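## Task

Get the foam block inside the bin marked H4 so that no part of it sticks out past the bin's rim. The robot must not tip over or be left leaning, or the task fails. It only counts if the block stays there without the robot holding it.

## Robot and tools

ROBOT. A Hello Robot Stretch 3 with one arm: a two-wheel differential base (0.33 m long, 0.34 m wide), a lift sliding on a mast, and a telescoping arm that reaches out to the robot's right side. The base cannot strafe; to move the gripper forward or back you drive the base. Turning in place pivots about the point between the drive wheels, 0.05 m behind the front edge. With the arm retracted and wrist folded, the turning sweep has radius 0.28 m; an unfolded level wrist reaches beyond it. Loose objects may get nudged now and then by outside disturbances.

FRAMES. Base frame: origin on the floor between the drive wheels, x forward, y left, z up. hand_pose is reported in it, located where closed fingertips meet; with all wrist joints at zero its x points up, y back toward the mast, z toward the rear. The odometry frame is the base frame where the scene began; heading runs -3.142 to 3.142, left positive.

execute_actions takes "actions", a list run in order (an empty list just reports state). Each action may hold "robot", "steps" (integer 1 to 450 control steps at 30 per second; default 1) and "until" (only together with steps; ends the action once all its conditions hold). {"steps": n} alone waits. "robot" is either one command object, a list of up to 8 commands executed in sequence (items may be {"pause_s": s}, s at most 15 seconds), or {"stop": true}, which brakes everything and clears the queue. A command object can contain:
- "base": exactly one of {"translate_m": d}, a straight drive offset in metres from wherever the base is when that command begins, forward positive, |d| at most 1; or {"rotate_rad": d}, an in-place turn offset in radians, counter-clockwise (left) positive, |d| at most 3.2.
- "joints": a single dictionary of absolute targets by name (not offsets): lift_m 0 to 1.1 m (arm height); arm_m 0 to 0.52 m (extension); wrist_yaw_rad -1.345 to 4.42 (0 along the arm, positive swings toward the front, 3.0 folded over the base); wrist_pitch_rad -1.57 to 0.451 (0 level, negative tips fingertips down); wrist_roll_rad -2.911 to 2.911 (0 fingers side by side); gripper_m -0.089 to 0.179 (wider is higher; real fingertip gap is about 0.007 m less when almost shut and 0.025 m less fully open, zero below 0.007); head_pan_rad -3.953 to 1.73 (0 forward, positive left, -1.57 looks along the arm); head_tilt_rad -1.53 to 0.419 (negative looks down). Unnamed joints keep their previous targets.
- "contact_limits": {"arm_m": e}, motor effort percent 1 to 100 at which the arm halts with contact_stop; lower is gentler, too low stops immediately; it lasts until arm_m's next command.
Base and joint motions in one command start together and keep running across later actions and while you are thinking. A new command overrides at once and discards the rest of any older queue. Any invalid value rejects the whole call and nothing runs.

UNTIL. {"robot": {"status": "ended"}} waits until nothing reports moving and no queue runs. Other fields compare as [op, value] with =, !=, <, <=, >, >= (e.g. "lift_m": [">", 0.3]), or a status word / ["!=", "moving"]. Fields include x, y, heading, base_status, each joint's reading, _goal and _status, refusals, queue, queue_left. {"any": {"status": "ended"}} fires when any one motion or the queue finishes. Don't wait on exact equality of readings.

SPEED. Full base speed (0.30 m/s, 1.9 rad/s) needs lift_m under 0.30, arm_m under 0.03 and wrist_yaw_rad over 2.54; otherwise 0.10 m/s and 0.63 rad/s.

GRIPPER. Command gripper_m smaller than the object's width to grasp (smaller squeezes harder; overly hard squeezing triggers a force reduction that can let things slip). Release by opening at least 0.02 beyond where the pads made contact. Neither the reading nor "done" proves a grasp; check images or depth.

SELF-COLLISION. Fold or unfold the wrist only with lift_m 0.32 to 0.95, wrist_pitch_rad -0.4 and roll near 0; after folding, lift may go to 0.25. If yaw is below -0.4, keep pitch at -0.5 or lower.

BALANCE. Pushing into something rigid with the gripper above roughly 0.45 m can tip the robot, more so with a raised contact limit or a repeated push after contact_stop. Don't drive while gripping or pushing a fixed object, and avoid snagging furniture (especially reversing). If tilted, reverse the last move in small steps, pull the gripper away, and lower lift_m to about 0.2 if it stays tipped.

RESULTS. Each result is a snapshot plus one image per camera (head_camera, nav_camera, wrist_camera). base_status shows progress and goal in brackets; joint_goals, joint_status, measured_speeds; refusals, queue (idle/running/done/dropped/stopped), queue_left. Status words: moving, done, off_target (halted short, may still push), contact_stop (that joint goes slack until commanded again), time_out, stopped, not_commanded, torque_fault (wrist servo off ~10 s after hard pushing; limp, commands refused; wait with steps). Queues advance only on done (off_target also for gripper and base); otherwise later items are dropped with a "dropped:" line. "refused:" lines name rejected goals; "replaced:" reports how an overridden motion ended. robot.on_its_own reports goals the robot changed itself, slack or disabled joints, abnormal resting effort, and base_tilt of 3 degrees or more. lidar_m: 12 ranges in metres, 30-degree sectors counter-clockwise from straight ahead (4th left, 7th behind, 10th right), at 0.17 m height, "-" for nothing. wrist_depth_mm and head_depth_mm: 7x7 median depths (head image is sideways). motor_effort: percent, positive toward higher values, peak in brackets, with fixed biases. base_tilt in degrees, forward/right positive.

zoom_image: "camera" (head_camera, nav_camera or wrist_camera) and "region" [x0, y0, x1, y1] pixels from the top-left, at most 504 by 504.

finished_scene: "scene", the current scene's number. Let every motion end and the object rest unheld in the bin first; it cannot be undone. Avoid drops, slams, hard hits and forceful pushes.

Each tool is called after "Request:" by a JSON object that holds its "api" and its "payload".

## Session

Request:
{"api": "execute_actions", "payload": {"actions": []}}

Scene clock: 0.00 s.
robot.base_odometry: x=+0.000 y=+0.000 heading=+0.000 (m, m, rad; robot's odometry frame)
robot.turned_by_wheels: +0.000 (rad since the last result)
robot.turned_by_imu: +0.000 (rad since the last result)
robot.base_tilt: forward=-0.8 right=-0.1 (deg)
robot.lidar_m: 0.74 0.76 1.61 1.52 1.44 1.03 0.99 1.02 1.37 2.21 1.07 0.77
robot.head_depth_mm: 680 688 694 702 708 716 724 / 678 686 693 699 707 714 721 / 679 684 690 698 705 711 719 / 676 682 690 695 704 712 718 / 673 681 687 694 702 709 716 / 673 679 686 692 699 707 713 / 671 677 683 691 699 703 712
robot.base_status: not_commanded
robot.joint_positions: lift_m=+0.538 arm_m=+0.003 wrist_yaw_rad=+3.126 wrist_pitch_rad=-0.544 wrist_roll_rad=-0.013 gripper_m=+0.037 head_pan_rad=+0.003 head_tilt_rad=-0.023
robot.joint_goals: lift_m=+0.538 arm_m=+0.003 wrist_yaw_rad=+3.126 wrist_pitch_rad=-0.544 wrist_roll_rad=-0.013 gripper_m=+0.037 head_pan_rad=+0.003 head_tilt_rad=-0.023
robot.joint_status: lift_m=not_commanded arm_m=not_commanded wrist_yaw_rad=not_commanded wrist_pitch_rad=not_commanded wrist_roll_rad=not_commanded gripper_m=not_commanded head_pan_rad=not_commanded head_tilt_rad=not_commanded
robot.measured_speeds: translate_m=+0.000 rotate_rad=+0.000 lift_m=+0.000 arm_m=+0.000 wrist_yaw_rad=+0.000 wrist_pitch_rad=+0.000 wrist_roll_rad=+0.000 head_pan_rad=+0.000 head_tilt_rad=+0.000
robot: refusals=0 queue=idle queue_left=0
robot.motor_effort: left_wheel=+0 right_wheel=+1 lift_m=+40 arm_m=+0 wrist_yaw_rad=+0 wrist_pitch_rad=+4 wrist_roll_rad=+0 gripper_m=-1 head_pan_rad=-1 head_tilt_rad=+1 (%)
robot.hand_pose: x=-0.0179 y=+0.0591 z=+0.5233 quat_wxyz=(+0.195, +0.678, +0.186, +0.684) (m; robot's base frame)
robot.wrist_depth_mm: - - - - - - - / - - - - - - - / - - - - - - - / - - - - 995 - 927 / 900 887 863 871 873 834 840 / 773 759 774 760 718 739 733 / 686 674 684 679 663 661 641
pictures: head_camera (sideways: a quarter turn clockwise sets it upright), nav_camera (sideways: a quarter turn counterclockwise sets it upright), wrist_camera
Images, in order (width x height): head_camera 896x504, nav_camera 672x504, wrist_camera 644x364.

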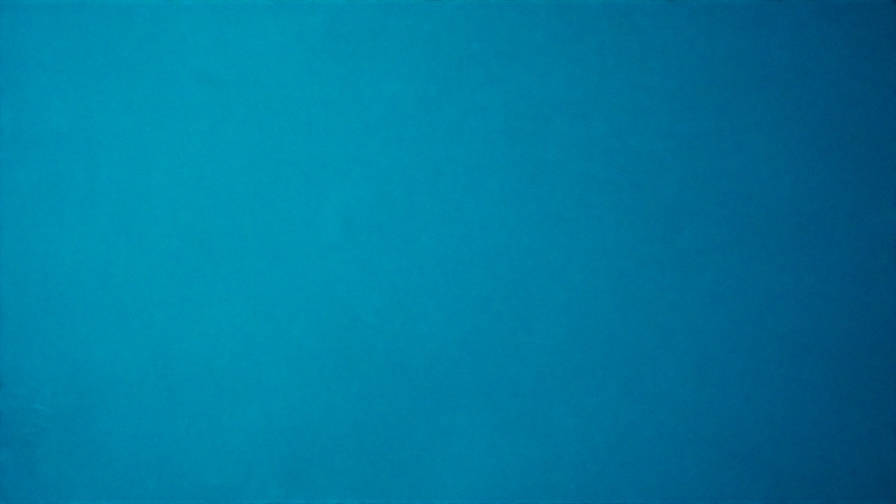

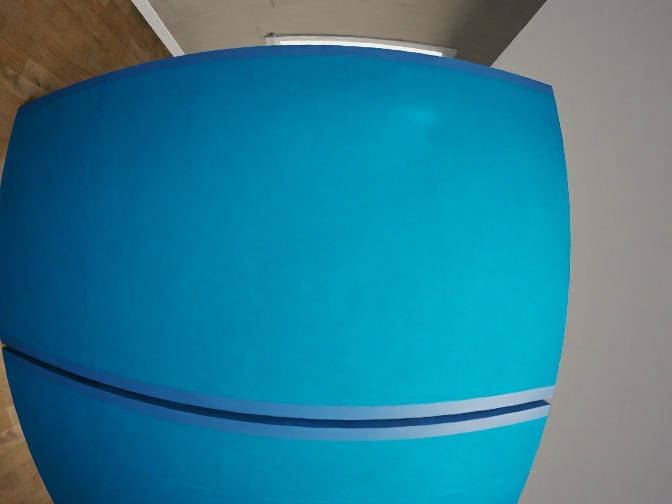

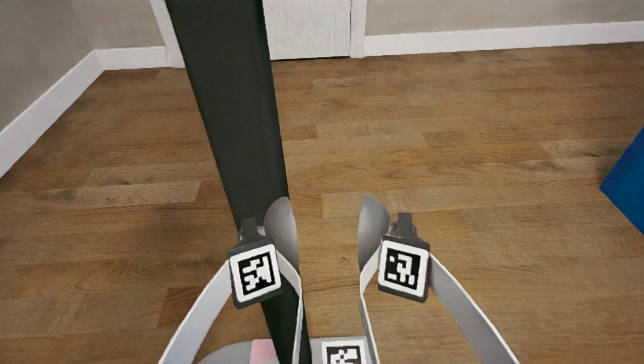

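Request:
{"api": "execute_actions", "payload": {"actions": [{"robot":{"joints":{"head_pan_rad":-1.5,"head_tilt_rad":-0.4}},"steps":120,"until":{"robot":{"status":"ended"}}}]}}

Request:
{"api": "execute_actions", "payload": {"actions": [{"robot":{"joints":{"head_pan_rad":-3.2,"head_tilt_rad":-0.4}},"steps":120,"until":{"robot":{"status":"ended"}}}]}}

Request:
{"api": "execute_actions", "payload": {"actions": [{"robot":{"joints":{"head_pan_rad":1.4,"head_tilt_rad":-0.4}},"steps":150,"until":{"robot":{"status":"ended"}}}]}}

Scene clock: 7.27 s.
robot.base_odometry: x=+0.000 y=+0.000 heading=+0.000 (m, m, rad; robot's odometry frame)
robot.turned_by_wheels: +0.000 (rad since the last result)
robot.turned_by_imu: -0.001 (rad since the last result)
robot.base_tilt: forward=-0.9 right=-0.3 (deg)
robot.lidar_m: 0.74 0.76 1.61 1.52 1.44 1.03 0.99 1.02 1.37 2.21 1.08 0.77
robot.head_depth_mm: 1875 1998 1760 2332 2178 1698 1387 / 1890 2001 1754 2346 2192 1701 1396 / 1889 2006 1605 2360 2205 1715 1398 / 1886 2022 1842 2376 2214 1722 1406 / 1908 2048 1703 2408 2237 1719 1417 / 1910 2049 1888 2345 2103 1733 1416 / 1901 2004 1822 2015 2009 1740 1421
robot.base_status: not_commanded
robot.joint_positions: lift_m=+0.538 arm_m=+0.003 wrist_yaw_rad=+3.126 wrist_pitch_rad=-0.544 wrist_roll_rad=-0.013 gripper_m=+0.037 head_pan_rad=-1.493 head_tilt_rad=-0.395
robot.joint_goals: lift_m=+0.538 arm_m=+0.003 wrist_yaw_rad=+3.126 wrist_pitch_rad=-0.544 wrist_roll_rad=-0.013 gripper_m=+0.037 head_pan_rad=-1.500 head_tilt_rad=-0.400
robot.joint_status: lift_m=not_commanded arm_m=not_commanded wrist_yaw_rad=not_commanded wrist_pitch_rad=not_commanded wrist_roll_rad=not_commanded gripper_m=not_commanded head_pan_rad=done head_tilt_rad=done
robot.measured_speeds: translate_m=+0.000 rotate_rad=+0.000 lift_m=+0.000 arm_m=+0.000 wrist_yaw_rad=+0.000 wrist_pitch_rad=+0.000 wrist_roll_rad=+0.000 head_pan_rad=+0.000 head_tilt_rad=+0.000
robot: refusals=0 queue=done queue_left=0
robot.motor_effort: left_wheel=+0(0) right_wheel=+1(1) lift_m=+40(40) arm_m=+0(1) wrist_yaw_rad=+0(1) wrist_pitch_rad=+4(4) wrist_roll_rad=+0(0) gripper_m=+0(0) head_pan_rad=-4(44) head_tilt_rad=-3(19) (%)
robot.hand_pose: x=-0.0179 y=+0.0591 z=+0.5233 quat_wxyz=(+0.195, +0.678, +0.186, +0.684) (m; robot's base frame)
robot.wrist_depth_mm: - - - - - - - / - - - - - - - / - - - - - - - / - - - - - 983 924 / 907 887 863 862 883 844 830 / 777 762 756 761 718 745 728 / 683 674 684 681 664 649 649
pictures: head_camera (sideways: a quarter turn clockwise sets it upright), nav_camera (sideways: a quarter turn counterclockwise sets it upright), wrist_camera
Images, in order (width x height): head_camera 896x504, nav_camera 672x504, wrist_camera 644x364.

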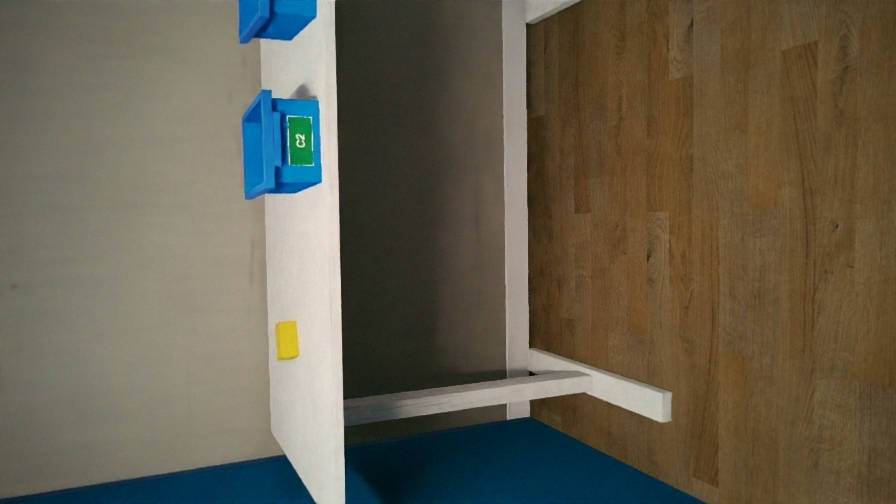

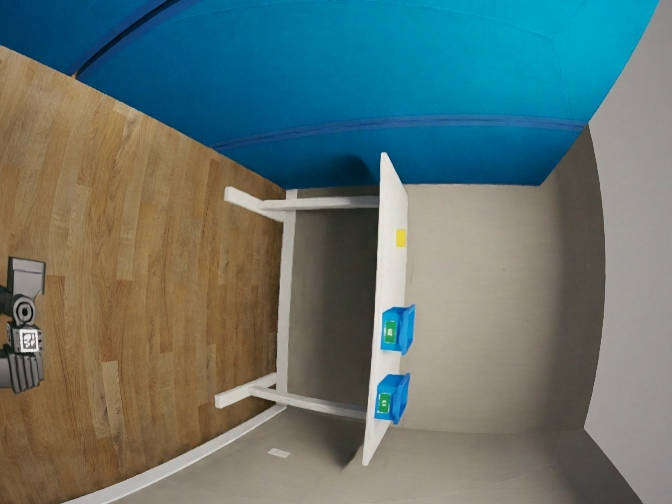

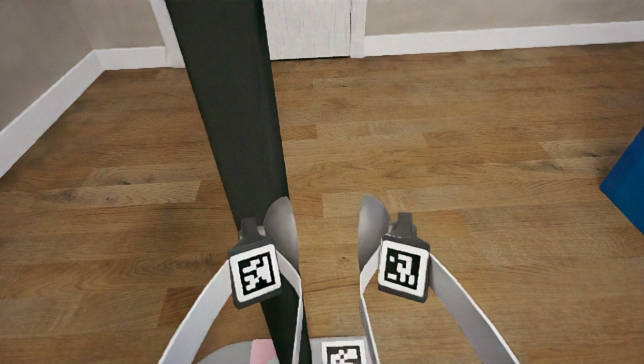

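Scene clock: 8.63 s.
robot.base_odometry: x=+0.000 y=+0.000 heading=+0.000 (m, m, rad; robot's odometry frame)
robot.turned_by_wheels: +0.000 (rad since the last result)
robot.turned_by_imu: +0.000 (rad since the last result)
robot.base_tilt: forward=-0.8 right=-0.3 (deg)
robot.lidar_m: 0.74 0.76 1.61 1.52 1.44 1.03 0.99 1.02 1.37 2.21 1.07 0.77
robot.head_depth_mm: 857 923 992 1082 1188 1307 1384 / 853 912 987 1069 1167 1295 1365 / 843 903 975 1059 1159 1274 1366 / 819 897 967 1045 1144 1266 1356 / 809 887 956 1031 1132 1243 1343 / 801 882 947 1025 1119 1226 1343 / 795 874 938 1016 1105 1210 1321
robot.base_status: not_commanded
robot.joint_positions: lift_m=+0.538 arm_m=+0.003 wrist_yaw_rad=+3.126 wrist_pitch_rad=-0.544 wrist_roll_rad=-0.013 gripper_m=+0.037 head_pan_rad=-3.193 head_tilt_rad=-0.395
robot.joint_goals: lift_m=+0.538 arm_m=+0.003 wrist_yaw_rad=+3.126 wrist_pitch_rad=-0.544 wrist_roll_rad=-0.013 gripper_m=+0.037 head_pan_rad=-3.200 head_tilt_rad=-0.400
robot.joint_status: lift_m=not_commanded arm_m=not_commanded wrist_yaw_rad=not_commanded wrist_pitch_rad=not_commanded wrist_roll_rad=not_commanded gripper_m=not_commanded head_pan_rad=done head_tilt_rad=done
robot.measured_speeds: translate_m=+0.000 rotate_rad=+0.000 lift_m=+0.000 arm_m=+0.000 wrist_yaw_rad=+0.000 wrist_pitch_rad=+0.000 wrist_roll_rad=+0.000 head_pan_rad=+0.000 head_tilt_rad=+0.000
robot: refusals=0 queue=done queue_left=0
robot.motor_effort: left_wheel=+0(0) right_wheel=+1(1) lift_m=+39(40) arm_m=+0(0) wrist_yaw_rad=+0(0) wrist_pitch_rad=+4(4) wrist_roll_rad=+0(0) gripper_m=-1(1) head_pan_rad=-4(49) head_tilt_rad=-2(2) (%)
robot.hand_pose: x=-0.0179 y=+0.0591 z=+0.5233 quat_wxyz=(+0.195, +0.678, +0.186, +0.684) (m; robot's base frame)
robot.wrist_depth_mm: - - - - - - - / - - - - - - - / - - - - - - - / - - - - 996 986 920 / 890 879 877 860 882 843 837 / 774 770 760 755 726 738 734 / 689 679 695 675 658 651 657
pictures: head_camera (sideways: a quarter turn clockwise sets it upright), nav_camera (sideways: a quarter turn counterclockwise sets it upright), wrist_camera
Images, in order (width x height): head_camera 896x504, nav_camera 672x504, wrist_camera 644x364.

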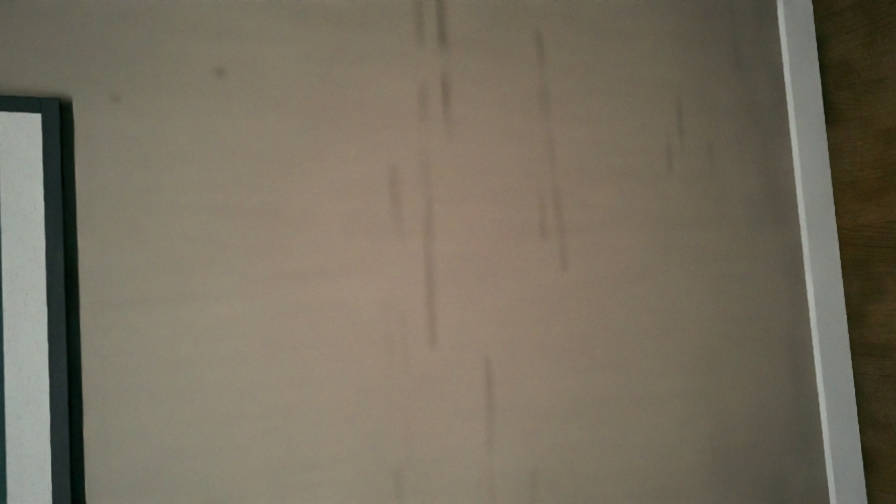

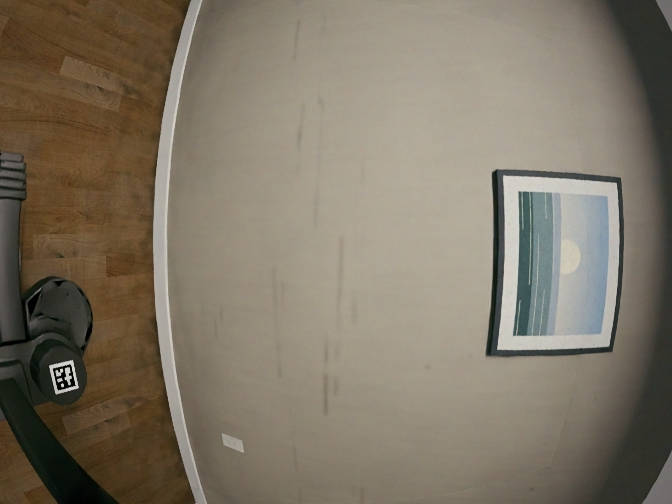

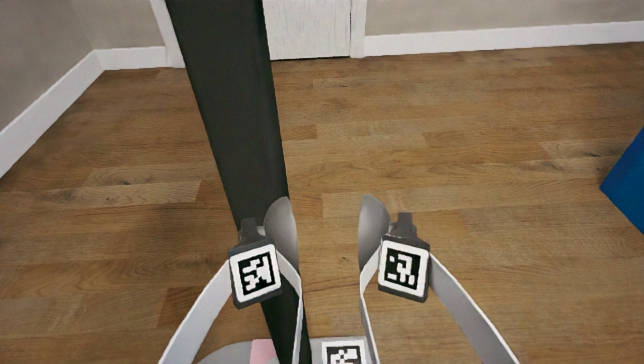

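Scene clock: 11.23 s.
robot.base_odometry: x=+0.000 y=+0.000 heading=+0.000 (m, m, rad; robot's odometry frame)
robot.turned_by_wheels: +0.000 (rad since the last result)
robot.turned_by_imu: -0.001 (rad since the last result)
robot.base_tilt: forward=-0.9 right=-0.3 (deg)
robot.lidar_m: 0.74 0.76 1.61 1.52 1.44 1.03 0.99 1.02 1.37 2.21 1.07 0.77
robot.head_depth_mm: 1429 1538 1667 1813 1972 1694 1386 / 1400 1504 1626 1771 1931 1696 1391 / 1367 1471 1589 1715 1884 1703 1395 / 1343 1437 1549 1674 1828 1722 1404 / 1301 1387 1490 1607 1754 1724 1408 / 1274 1364 1453 1577 1712 1733 1415 / 1247 1337 1425 1543 1663 1740 1421
robot.base_status: not_commanded
robot.joint_positions: lift_m=+0.538 arm_m=+0.003 wrist_yaw_rad=+3.126 wrist_pitch_rad=-0.544 wrist_roll_rad=-0.013 gripper_m=+0.037 head_pan_rad=+1.393 head_tilt_rad=-0.395
robot.joint_goals: lift_m=+0.538 arm_m=+0.003 wrist_yaw_rad=+3.126 wrist_pitch_rad=-0.544 wrist_roll_rad=-0.013 gripper_m=+0.037 head_pan_rad=+1.400 head_tilt_rad=-0.400
robot.joint_status: lift_m=not_commanded arm_m=not_commanded wrist_yaw_rad=not_commanded wrist_pitch_rad=not_commanded wrist_roll_rad=not_commanded gripper_m=not_commanded head_pan_rad=done head_tilt_rad=done
robot.measured_speeds: translate_m=+0.000 rotate_rad=+0.000 lift_m=+0.000 arm_m=+0.000 wrist_yaw_rad=+0.000 wrist_pitch_rad=+0.000 wrist_roll_rad=+0.000 head_pan_rad=+0.000 head_tilt_rad=+0.000
robot: refusals=0 queue=done queue_left=0
robot.motor_effort: left_wheel=+0(0) right_wheel=+0(0) lift_m=+40(40) arm_m=-1(0) wrist_yaw_rad=+0(0) wrist_pitch_rad=+4(4) wrist_roll_rad=+0(1) gripper_m=-1(1) head_pan_rad=+4(46) head_tilt_rad=-2(1) (%)
robot.hand_pose: x=-0.0179 y=+0.0591 z=+0.5233 quat_wxyz=(+0.195, +0.678, +0.186, +0.684) (m; robot's base frame)
robot.wrist_depth_mm: - - - - - - - / - - - - - - - / - - - - - - - / - - - - 979 985 907 / 905 886 881 863 873 848 832 / 771 767 756 749 723 734 724 / 674 672 685 680 654 652 654
pictures: head_camera (sideways: a quarter turn clockwise sets it upright), nav_camera (sideways: a quarter turn counterclockwise sets it upright), wrist_camera
Images, in order (width x height): head_camera 896x504, nav_camera 672x504, wrist_camera 644x364.

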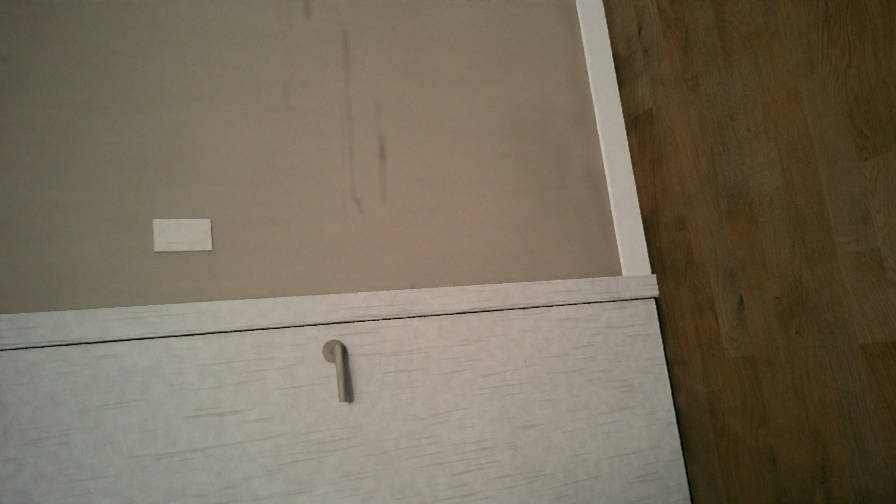

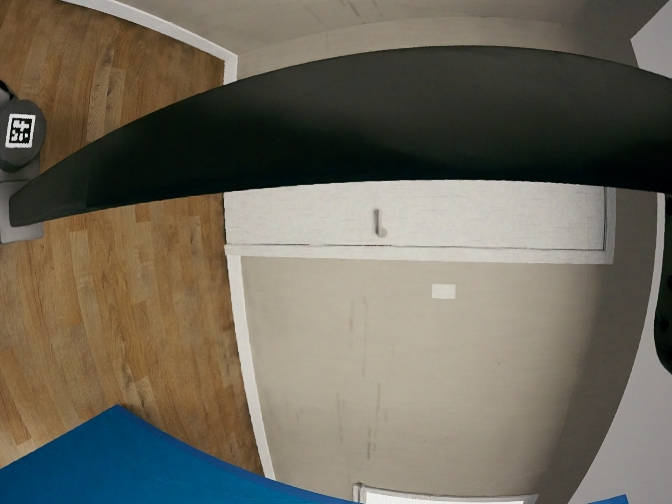

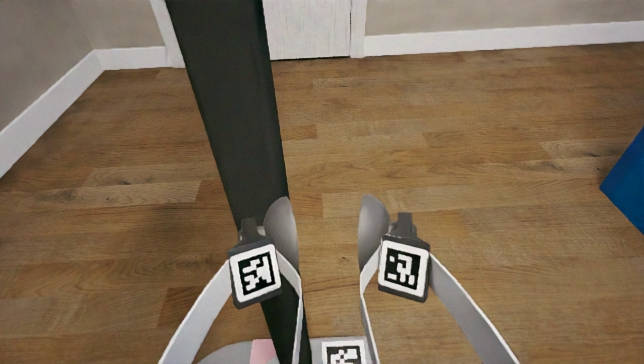

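Request:
{"api": "execute_actions", "payload": {"actions": [{"robot":[{"joints":{"lift_m":0.28,"head_pan_rad":-1.57,"head_tilt_rad":-0.5}},{"base":{"rotate_rad":-1.571}},{"base":{"translate_m":1.0}},{"base":{"rotate_rad":1.571}},{"base":{"translate_m":0.3}}],"steps":450,"until":{"robot":{"status":"ended"}}}]}}

Scene clock: 36.43 s.
robot.base_odometry: x=+0.300 y=-1.000 heading=+0.000 (m, m, rad; robot's odometry frame)
robot.turned_by_wheels: +0.000 (rad since the last result)
robot.turned_by_imu: -0.006 (rad since the last result)
robot.base_tilt: forward=-0.7 right=+0.9 (deg)
robot.lidar_m: 0.46 0.47 0.63 1.63 1.85 1.32 1.27 1.24 1.26 1.21 0.66 0.48
robot.head_depth_mm: 1029 1122 1003 688 539 1541 1300 / 1027 1119 1016 690 542 1552 1303 / 1021 1113 1023 695 545 1556 1306 / 1018 1107 1038 701 547 1572 1310 / 1015 1108 1048 706 551 1569 1318 / 1012 1097 1055 710 536 1108 1254 / 1007 1096 1068 715 538 1427 1292
robot.base_status: moving (translate_m +0.3000 of +0.3000)
robot.joint_positions: lift_m=+0.280 arm_m=+0.003 wrist_yaw_rad=+3.126 wrist_pitch_rad=-0.545 wrist_roll_rad=-0.013 gripper_m=+0.037 head_pan_rad=-1.563 head_tilt_rad=-0.495
robot.joint_goals: lift_m=+0.280 arm_m=+0.003 wrist_yaw_rad=+3.126 wrist_pitch_rad=-0.545 wrist_roll_rad=-0.013 gripper_m=+0.037 head_pan_rad=-1.570 head_tilt_rad=-0.500
robot.joint_status: lift_m=done arm_m=not_commanded wrist_yaw_rad=not_commanded wrist_pitch_rad=not_commanded wrist_roll_rad=not_commanded gripper_m=not_commanded head_pan_rad=done head_tilt_rad=done
robot.measured_speeds: translate_m=+0.000 rotate_rad=+0.000 lift_m=+0.000 arm_m=+0.000 wrist_yaw_rad=+0.000 wrist_pitch_rad=+0.000 wrist_roll_rad=+0.000 head_pan_rad=+0.000 head_tilt_rad=+0.000
robot: refusals=0 queue=running queue_left=0
robot.motor_effort: left_wheel=-2(8) right_wheel=+1(7) lift_m=+36(41) arm_m=-1(1) wrist_yaw_rad=+0(0) wrist_pitch_rad=+4(4) wrist_roll_rad=+0(0) gripper_m=+0(1) head_pan_rad=-3(46) head_tilt_rad=-2(10) (%)
robot.hand_pose: x=-0.0179 y=+0.0590 z=+0.2654 quat_wxyz=(+0.195, +0.678, +0.186, +0.684) (m; robot's base frame)
robot.wrist_depth_mm: - - - - - 838 573 / 968 949 - 915 908 813 576 / 767 757 - 733 713 707 575 / 634 627 619 605 601 595 563 / 538 545 - - 524 509 503 / 475 - - - - 444 441 / - - - - 397 395 392
pictures: head_camera (sideways: a quarter turn clockwise sets it upright), nav_camera (sideways: a quarter turn counterclockwise sets it upright), wrist_camera
Images, in order (width x height): head_camera 896x504, nav_camera 672x504, wrist_camera 644x364.

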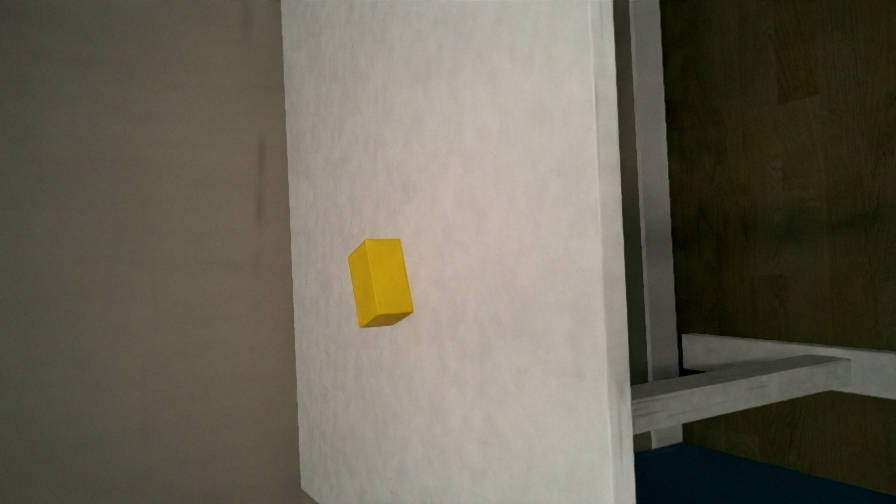

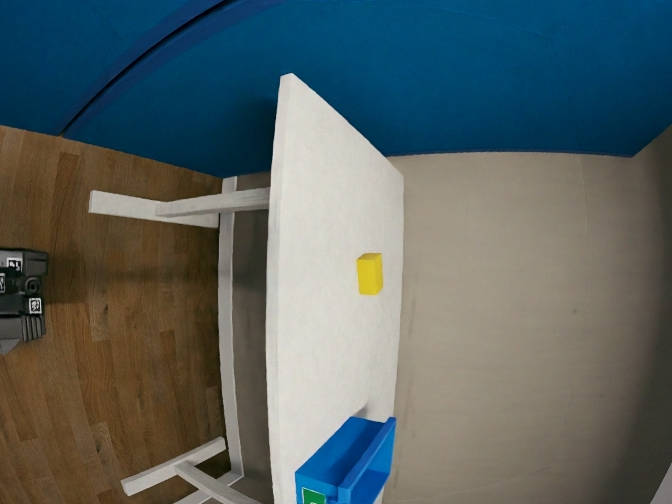

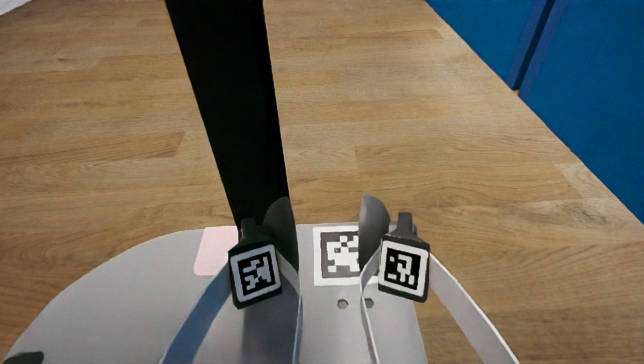

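Request:
{"api": "execute_actions", "payload": {"actions": [{"robot":[{"joints":{"lift_m":0.6,"wrist_pitch_rad":-0.4,"wrist_roll_rad":0},"base":{"translate_m":0.055}},{"joints":{"wrist_yaw_rad":1.4}},{"joints":{"lift_m":1.09,"gripper_m":0.179}},{"joints":{"wrist_yaw_rad":0,"wrist_pitch_rad":-0.3,"head_tilt_rad":-0.6}},{"joints":{"arm_m":0.33,"lift_m":1.03}}],"steps":450,"until":{"robot":{"status":"ended"}}},{"steps":300,"until":{"robot":{"status":"ended"}}}]}}

Scene clock: 60.47 s.
robot.base_odometry: x=+0.355 y=-1.000 heading=+0.000 (m, m, rad; robot's odometry frame)
robot.turned_by_wheels: +0.000 (rad since the last result)
robot.turned_by_imu: -0.005 (rad since the last result)
robot.base_tilt: forward=-0.8 right=-0.2 (deg)
robot.lidar_m: 0.40 0.41 0.56 1.43 1.93 1.39 1.33 1.29 1.26 0.78 0.59 0.42
robot.head_depth_mm: 1007 - 786 584 1635 1442 1230 / 1006 1106 789 586 1644 1445 1230 / 1002 - 760 589 1643 1451 1237 / 1011 1122 755 595 1624 1452 1243 / 1021 1112 808 597 1614 1358 1220 / 1014 1094 813 600 1037 1432 1247 / 1013 1101 820 603 1130 1257 1199
robot.base_status: done (translate_m +0.0550 of +0.0550)
robot.joint_positions: lift_m=+1.030 arm_m=+0.330 wrist_yaw_rad=+0.001 wrist_pitch_rad=-0.321 wrist_roll_rad=-0.004 gripper_m=+0.179 head_pan_rad=-1.563 head_tilt_rad=-0.593
robot.joint_goals: lift_m=+1.030 arm_m=+0.330 wrist_yaw_rad=+0.000 wrist_pitch_rad=-0.300 wrist_roll_rad=+0.000 gripper_m=+0.179 head_pan_rad=-1.570 head_tilt_rad=-0.600
robot.joint_status: lift_m=done arm_m=done wrist_yaw_rad=done wrist_pitch_rad=done wrist_roll_rad=done gripper_m=done head_pan_rad=done head_tilt_rad=done
robot.measured_speeds: translate_m=+0.000 rotate_rad=+0.000 lift_m=+0.000 arm_m=+0.000 wrist_yaw_rad=+0.000 wrist_pitch_rad=+0.000 wrist_roll_rad=+0.000 head_pan_rad=+0.000 head_tilt_rad=+0.000
robot: refusals=0 queue=done queue_left=0
robot.motor_effort: left_wheel=-2(8) right_wheel=+2(8) lift_m=+36(46) arm_m=+2(3) wrist_yaw_rad=-1(3) wrist_pitch_rad=+6(7) wrist_roll_rad=+2(3) gripper_m=+0(91) head_pan_rad=-4(4) head_tilt_rad=-2(11) (%)
robot.hand_pose: x=-0.0213 y=-0.7103 z=+1.0652 quat_wxyz=(+0.700, +0.114, -0.696, -0.113) (m; robot's base frame)
robot.wrist_depth_mm: 567 586 589 594 601 608 612 / 580 631 640 643 649 658 666 / 572 659 655 625 606 588 568 / 528 481 469 455 447 438 427 / 385 377 369 288 356 350 353 / 318 305 301 246 284 288 - / 255 260 257 247 250 247 243
pictures: head_camera (sideways: a quarter turn clockwise sets it upright), nav_camera (sideways: a quarter turn counterclockwise sets it upright), wrist_camera
Images, in order (width x height): head_camera 896x504, nav_camera 672x504, wrist_camera 644x364.

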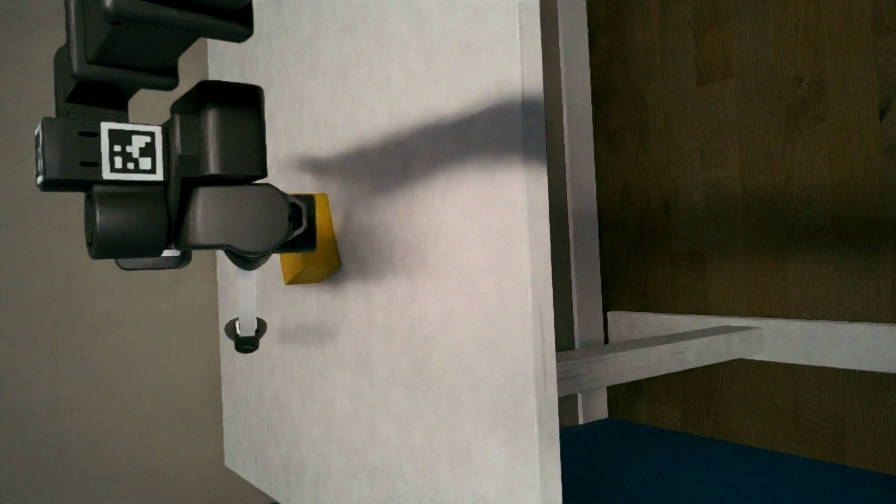

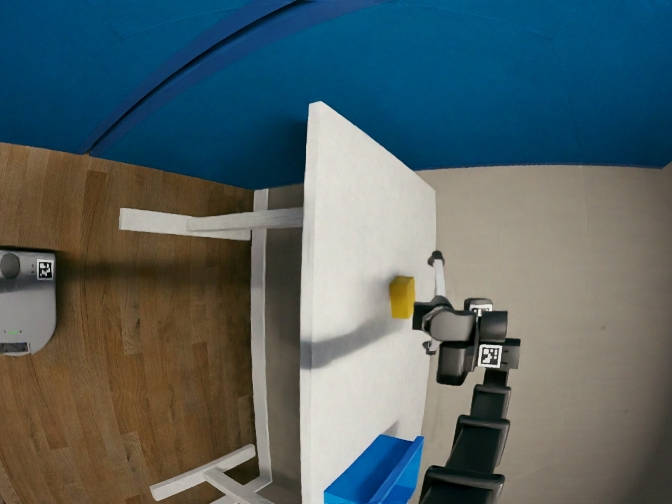

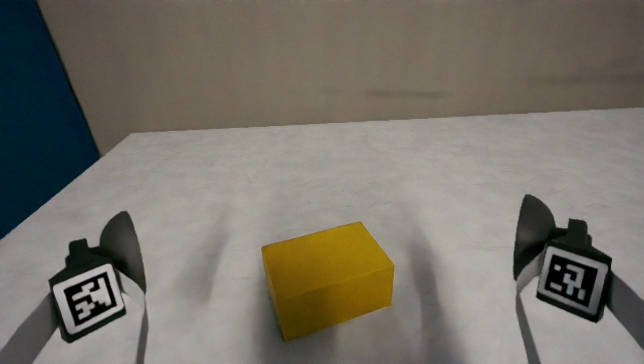

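Request:
{"api": "execute_actions", "payload": {"actions": [{"robot":[{"joints":{"wrist_yaw_rad":0.25},"base":{"translate_m":-0.05}},{"joints":{"lift_m":0.935}},{"joints":{"arm_m":0.43}}],"steps":450,"until":{"robot":{"status":"ended"}}}]}}

Scene clock: 74.13 s.
robot.base_odometry: x=+0.305 y=-1.000 heading=+0.000 (m, m, rad; robot's odometry frame)
robot.turned_by_wheels: +0.000 (rad since the last result)
robot.turned_by_imu: -0.002 (rad since the last result)
robot.base_tilt: forward=-0.8 right=-0.3 (deg)
robot.lidar_m: 0.45 0.46 0.63 1.61 1.86 1.34 1.28 1.24 1.26 1.21 0.66 0.47
robot.head_depth_mm: 1037 1113 - 544 1633 1442 1234 / 1032 1109 721 585 1643 1446 1233 / 1030 1105 723 590 1632 1447 1238 / 1022 1112 699 594 1617 1455 1244 / 1021 1096 769 596 1613 1451 1245 / 1016 1093 815 600 1037 1363 1234 / 1014 1105 821 603 1272 1397 1224
robot.base_status: done (translate_m -0.0500 of -0.0500)
robot.joint_positions: lift_m=+0.935 arm_m=+0.430 wrist_yaw_rad=+0.249 wrist_pitch_rad=-0.321 wrist_roll_rad=-0.004 gripper_m=+0.179 head_pan_rad=-1.563 head_tilt_rad=-0.593
robot.joint_goals: lift_m=+0.935 arm_m=+0.430 wrist_yaw_rad=+0.250 wrist_pitch_rad=-0.300 wrist_roll_rad=+0.000 gripper_m=+0.179 head_pan_rad=-1.570 head_tilt_rad=-0.600
robot.joint_status: lift_m=done arm_m=done wrist_yaw_rad=done wrist_pitch_rad=done wrist_roll_rad=done gripper_m=done head_pan_rad=done head_tilt_rad=done
robot.measured_speeds: translate_m=+0.000 rotate_rad=+0.000 lift_m=+0.000 arm_m=+0.000 wrist_yaw_rad=+0.000 wrist_pitch_rad=+0.000 wrist_roll_rad=+0.000 head_pan_rad=+0.000 head_tilt_rad=+0.000
robot: refusals=0 queue=done queue_left=0
robot.motor_effort: left_wheel=-2(5) right_wheel=+2(5) lift_m=+35(36) arm_m=+2(3) wrist_yaw_rad=+2(3) wrist_pitch_rad=+7(6) wrist_roll_rad=+2(2) gripper_m=+0(1) head_pan_rad=-5(4) head_tilt_rad=-2(2) (%)
robot.hand_pose: x=+0.0365 y=-0.8031 z=+0.9703 quat_wxyz=(+0.708, +0.199, -0.677, -0.025) (m; robot's base frame)
robot.wrist_depth_mm: 464 568 543 520 492 466 444 / 470 594 575 541 510 479 457 / 431 383 369 360 347 338 327 / 282 276 269 264 257 252 246 / 221 217 144 135 139 200 203 / - 176 114 113 115 166 - / 146 149 118 120 126 142 140
pictures: head_camera (sideways: a quarter turn clockwise sets it upright), nav_camera (sideways: a quarter turn counterclockwise sets it upright), wrist_camera
Images, in order (width x height): head_camera 896x504, nav_camera 672x504, wrist_camera 644x364.

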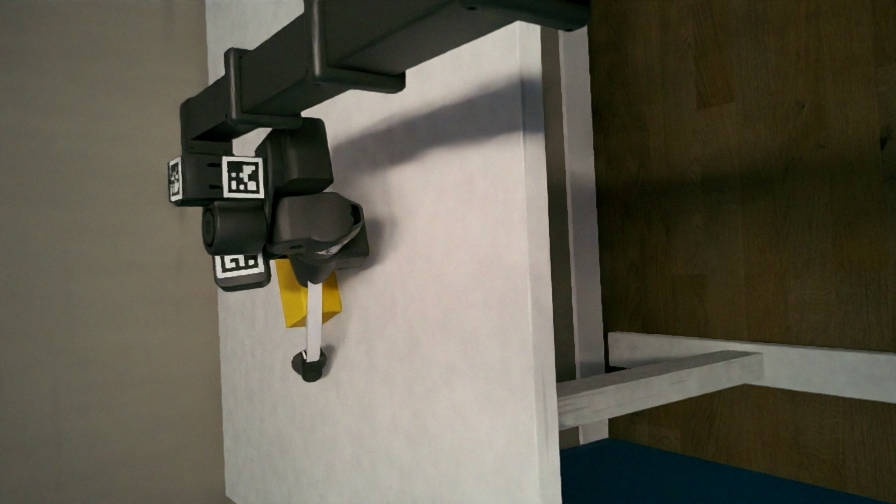

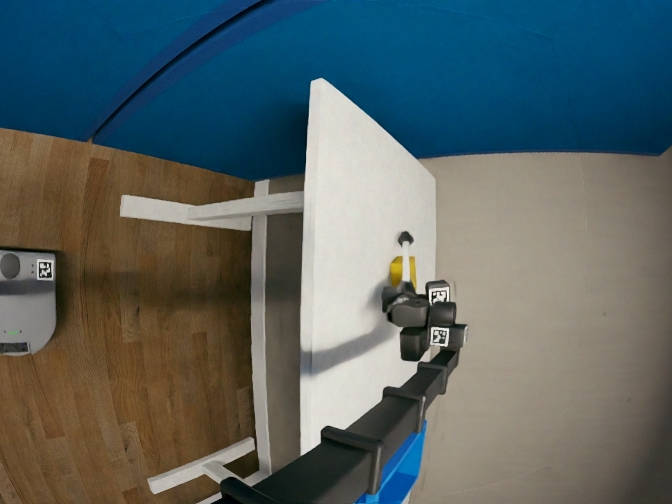

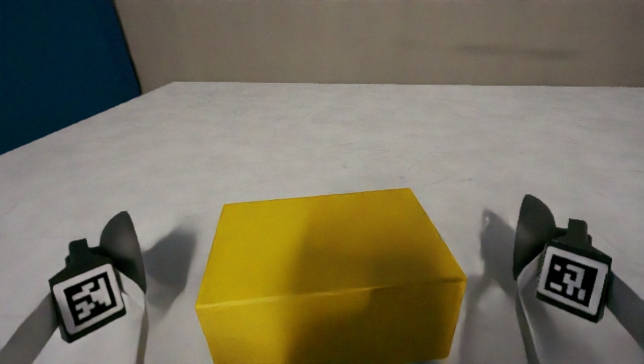

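Request:
{"api": "execute_actions", "payload": {"actions": [{"robot":[{"joints":{"lift_m":0.915}},{"joints":{"gripper_m":0.05}},{"pause_s":0.5},{"joints":{"lift_m":1.06,"head_pan_rad":-2.35,"head_tilt_rad":-0.45}},{"joints":{"arm_m":0.0}}],"steps":450,"until":{"robot":{"status":"ended"}}}]}}

Scene clock: 88.40 s.
robot.base_odometry: x=+0.305 y=-1.000 heading=+0.000 (m, m, rad; robot's odometry frame)
robot.turned_by_wheels: +0.000 (rad since the last result)
robot.turned_by_imu: -0.003 (rad since the last result)
robot.base_tilt: forward=-0.7 right=-0.2 (deg)
robot.lidar_m: 0.45 0.47 0.63 1.61 1.85 1.33 1.28 1.25 1.26 1.21 0.66 0.47
robot.head_depth_mm: 1182 1260 - - - 1469 1331 / 1272 1353 - - - 1512 1339 / 1373 1436 - - - 1603 1342 / 1467 1544 - - - 1594 1343 / 1376 1438 - - - - 1348 / 1261 1325 - - - - 1288 / 1163 1216 - - - - 1295
robot.base_status: done (translate_m -0.0500 of -0.0500)
robot.joint_positions: lift_m=+1.060 arm_m=+0.003 wrist_yaw_rad=+0.249 wrist_pitch_rad=-0.319 wrist_roll_rad=-0.005 gripper_m=+0.051 head_pan_rad=-2.343 head_tilt_rad=-0.458
robot.joint_goals: lift_m=+1.060 arm_m=+0.000 wrist_yaw_rad=+0.250 wrist_pitch_rad=-0.300 wrist_roll_rad=+0.000 gripper_m=+0.050 head_pan_rad=-2.350 head_tilt_rad=-0.450
robot.joint_status: lift_m=done arm_m=done wrist_yaw_rad=done wrist_pitch_rad=done wrist_roll_rad=done gripper_m=done head_pan_rad=done head_tilt_rad=done
robot.measured_speeds: translate_m=+0.000 rotate_rad=+0.000 lift_m=+0.000 arm_m=+0.000 wrist_yaw_rad=+0.000 wrist_pitch_rad=+0.000 wrist_roll_rad=+0.000 head_pan_rad=+0.000 head_tilt_rad=+0.000
robot: refusals=0 queue=done queue_left=0
robot.motor_effort: left_wheel=-2(5) right_wheel=+2(7) lift_m=+44(46) arm_m=-3(4) wrist_yaw_rad=+0(16) wrist_pitch_rad=+6(12) wrist_roll_rad=+3(7) gripper_m=-20(100) head_pan_rad=-4(43) head_tilt_rad=+3(13) (%)
robot.hand_pose: x=+0.0367 y=-0.3764 z=+1.0954 quat_wxyz=(+0.709, +0.198, -0.677, -0.024) (m; robot's base frame)
robot.wrist_depth_mm: 454 608 933 947 883 846 805 / 459 612 956 986 940 890 843 / 464 621 782 723 702 677 654 / 470 569 539 163 484 498 490 / 464 433 125 124 129 409 392 / 383 360 109 117 133 321 326 / 481 697 318 129 285 281 279
pictures: head_camera (sideways: a quarter turn clockwise sets it upright), nav_camera (sideways: a quarter turn counterclockwise sets it upright), wrist_camera
Images, in order (width x height): head_camera 896x504, nav_camera 672x504, wrist_camera 644x364.

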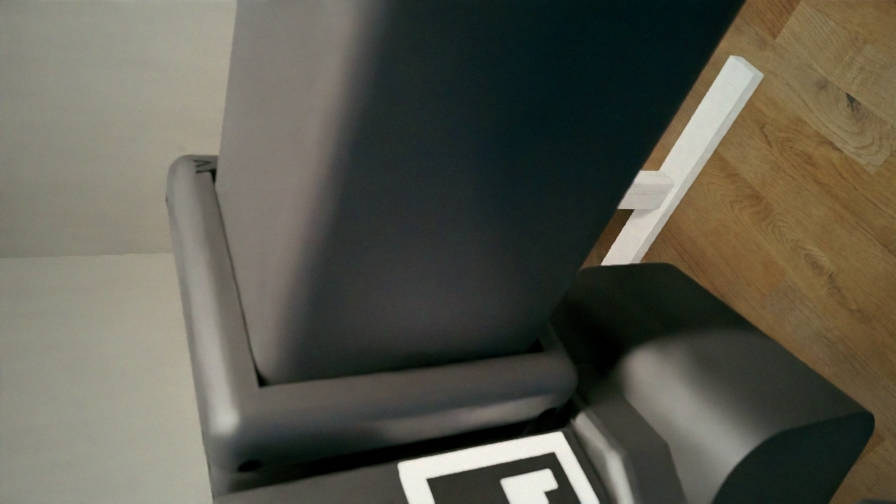

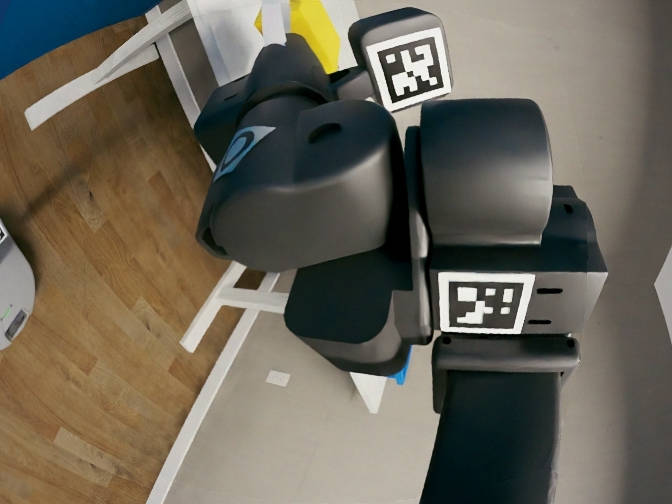

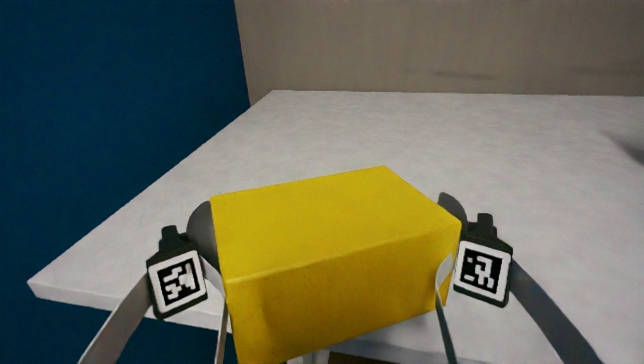

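Request:
{"api": "execute_actions", "payload": {"actions": [{"robot":[{"base":{"translate_m":-0.75},"joints":{"wrist_yaw_rad":1.5,"head_pan_rad":-1.75,"head_tilt_rad":-0.55}}],"steps":450,"until":{"robot":{"status":"ended"}}}]}}

Scene clock: 103.40 s.
robot.base_odometry: x=-0.445 y=-1.000 heading=+0.000 (m, m, rad; robot's odometry frame)
robot.turned_by_wheels: +0.000 (rad since the last result)
robot.turned_by_imu: -0.002 (rad since the last result)
robot.base_tilt: forward=-0.8 right=-0.3 (deg)
robot.lidar_m: 1.19 1.24 1.66 2.27 0.78 0.56 0.53 0.55 0.74 0.85 1.27 1.24
robot.head_depth_mm: 913 - - - 1152 1229 1217 / 1072 - - - 1483 1419 1269 / 1071 - - - - - 1245 / 1063 1156 - - - - 1272 / 1041 1130 - - - - 1250 / 1022 1107 - 519 538 - - / 999 1089 880 626 539 - -
robot.base_status: done (translate_m -0.7500 of -0.7500)
robot.joint_positions: lift_m=+1.060 arm_m=+0.003 wrist_yaw_rad=+1.498 wrist_pitch_rad=-0.319 wrist_roll_rad=-0.004 gripper_m=+0.051 head_pan_rad=-1.757 head_tilt_rad=-0.543
robot.joint_goals: lift_m=+1.060 arm_m=+0.000 wrist_yaw_rad=+1.500 wrist_pitch_rad=-0.300 wrist_roll_rad=+0.000 gripper_m=+0.050 head_pan_rad=-1.750 head_tilt_rad=-0.550
robot.joint_status: lift_m=done arm_m=done wrist_yaw_rad=done wrist_pitch_rad=done wrist_roll_rad=done gripper_m=done head_pan_rad=done head_tilt_rad=done
robot.measured_speeds: translate_m=+0.000 rotate_rad=+0.000 lift_m=+0.000 arm_m=+0.000 wrist_yaw_rad=+0.000 wrist_pitch_rad=+0.000 wrist_roll_rad=+0.000 head_pan_rad=+0.000 head_tilt_rad=+0.000
robot: refusals=0 queue=done queue_left=0
robot.motor_effort: left_wheel=-2(7) right_wheel=+2(2) lift_m=+44(44) arm_m=-3(3) wrist_yaw_rad=+2(5) wrist_pitch_rad=+6(6) wrist_roll_rad=+3(3) gripper_m=-20(20) head_pan_rad=+4(39) head_tilt_rad=-2(10) (%)
robot.hand_pose: x=+0.2138 y=-0.1652 z=+1.0954 quat_wxyz=(+0.589, +0.557, -0.433, +0.394) (m; robot's base frame)
robot.wrist_depth_mm: - - - - - - - / - - - - - - 983 / - - - - - 683 619 / - - - 163 - 527 382 / - - 125 124 129 - 371 / - - 109 117 132 - 347 / - - - 129 - - -
pictures: head_camera (sideways: a quarter turn clockwise sets it upright), nav_camera (sideways: a quarter turn counterclockwise sets it upright), wrist_camera
Images, in order (width x height): head_camera 896x504, nav_camera 672x504, wrist_camera 644x364.

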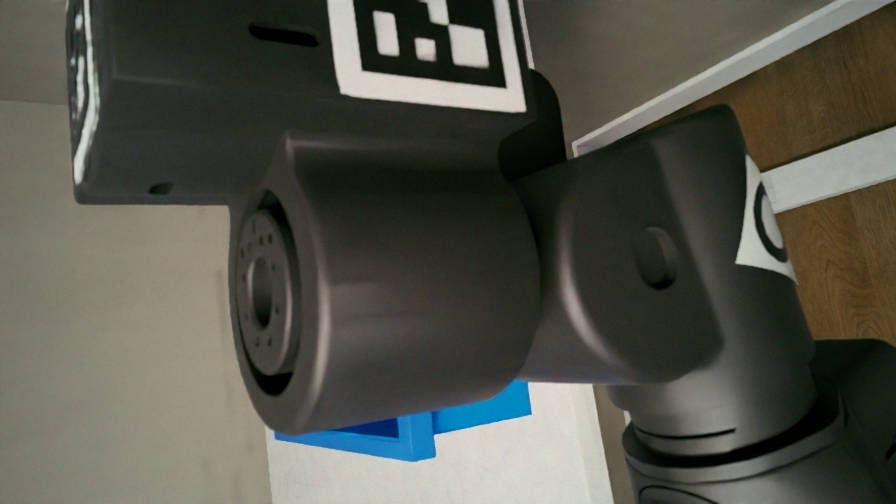

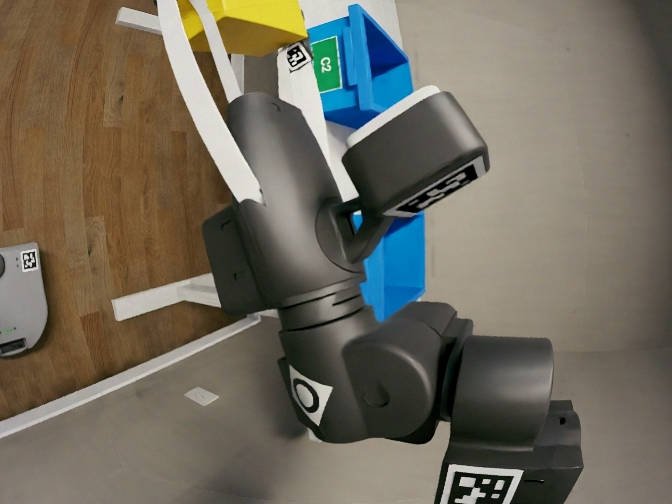

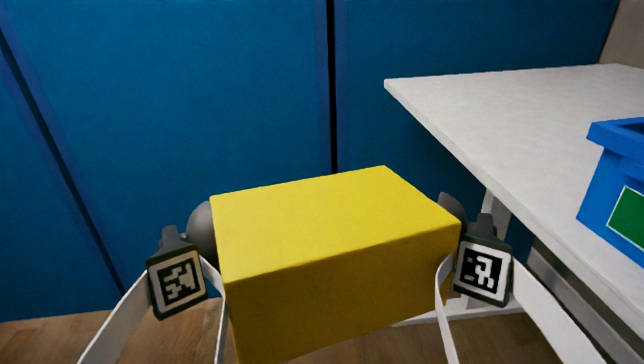

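Lower the arm out of view.

Request:
{"api": "execute_actions", "payload": {"actions": [{"robot":[{"joints":{"lift_m":0.7}}],"steps":450,"until":{"robot":{"status":"ended"}}}]}}

Scene clock: 112.57 s.
robot.base_odometry: x=-0.445 y=-1.000 heading=+0.000 (m, m, rad; robot's odometry frame)
robot.turned_by_wheels: +0.000 (rad since the last result)
robot.turned_by_imu: -0.002 (rad since the last result)
robot.base_tilt: forward=-0.7 right=-0.2 (deg)
robot.lidar_m: 1.20 1.23 1.66 2.27 0.77 0.56 0.53 0.55 0.74 0.85 1.27 1.23
robot.head_depth_mm: 922 971 984 631 1129 1227 1214 / 1087 1173 891 635 1410 1461 1262 / 1091 1188 897 614 1083 1311 1248 / 1063 1166 729 531 1633 1508 1278 / 1042 1138 755 519 553 1519 1277 / 1020 1113 737 513 541 1519 1285 / 999 1083 883 629 542 1527 1289
robot.base_status: done (translate_m -0.7500 of -0.7500)
robot.joint_positions: lift_m=+0.700 arm_m=+0.003 wrist_yaw_rad=+1.498 wrist_pitch_rad=-0.319 wrist_roll_rad=-0.004 gripper_m=+0.051 head_pan_rad=-1.757 head_tilt_rad=-0.543
robot.joint_goals: lift_m=+0.700 arm_m=+0.000 wrist_yaw_rad=+1.500 wrist_pitch_rad=-0.300 wrist_roll_rad=+0.000 gripper_m=+0.050 head_pan_rad=-1.750 head_tilt_rad=-0.550
robot.joint_status: lift_m=done arm_m=done wrist_yaw_rad=done wrist_pitch_rad=done wrist_roll_rad=done gripper_m=done head_pan_rad=done head_tilt_rad=done
robot.measured_speeds: translate_m=+0.000 rotate_rad=+0.000 lift_m=+0.000 arm_m=+0.000 wrist_yaw_rad=+0.000 wrist_pitch_rad=+0.000 wrist_roll_rad=+0.000 head_pan_rad=+0.000 head_tilt_rad=+0.000
robot: refusals=0 queue=done queue_left=0
robot.motor_effort: left_wheel=-2(2) right_wheel=+2(2) lift_m=+36(44) arm_m=-3(3) wrist_yaw_rad=+2(2) wrist_pitch_rad=+6(6) wrist_roll_rad=+3(3) gripper_m=-19(19) head_pan_rad=+4(3) head_tilt_rad=-2(3) (%)
robot.hand_pose: x=+0.2137 y=-0.1652 z=+0.7355 quat_wxyz=(+0.589, +0.557, -0.433, +0.394) (m; robot's base frame)
robot.wrist_depth_mm: 999 - - - - - - / - - - - - - - / - - - - - - - / - - - 163 - - - / - - 125 124 129 - - / - - 109 117 133 - - / - - 938 129 926 942 926
pictures: head_camera (sideways: a quarter turn clockwise sets it upright), nav_camera (sideways: a quarter turn counterclockwise sets it upright), wrist_camera
Images, in order (width x height): head_camera 896x504, nav_camera 672x504, wrist_camera 644x364.

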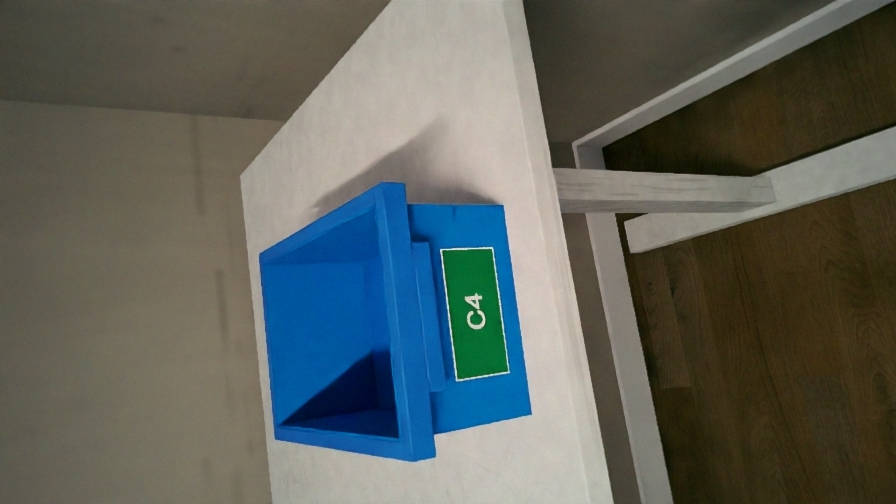

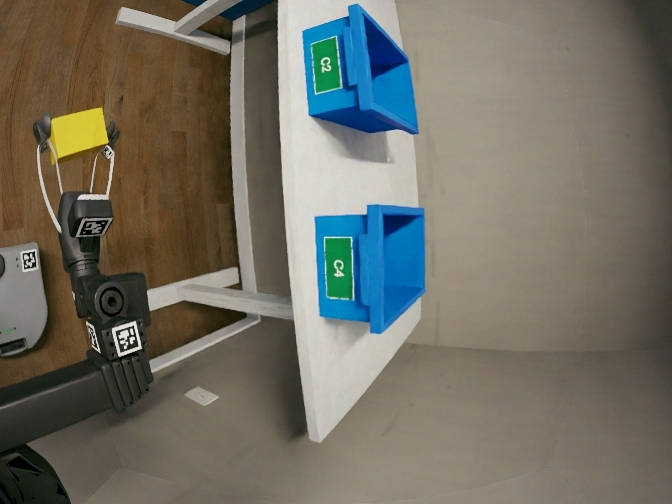

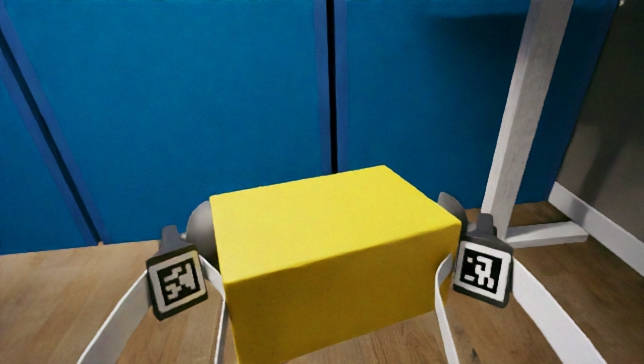

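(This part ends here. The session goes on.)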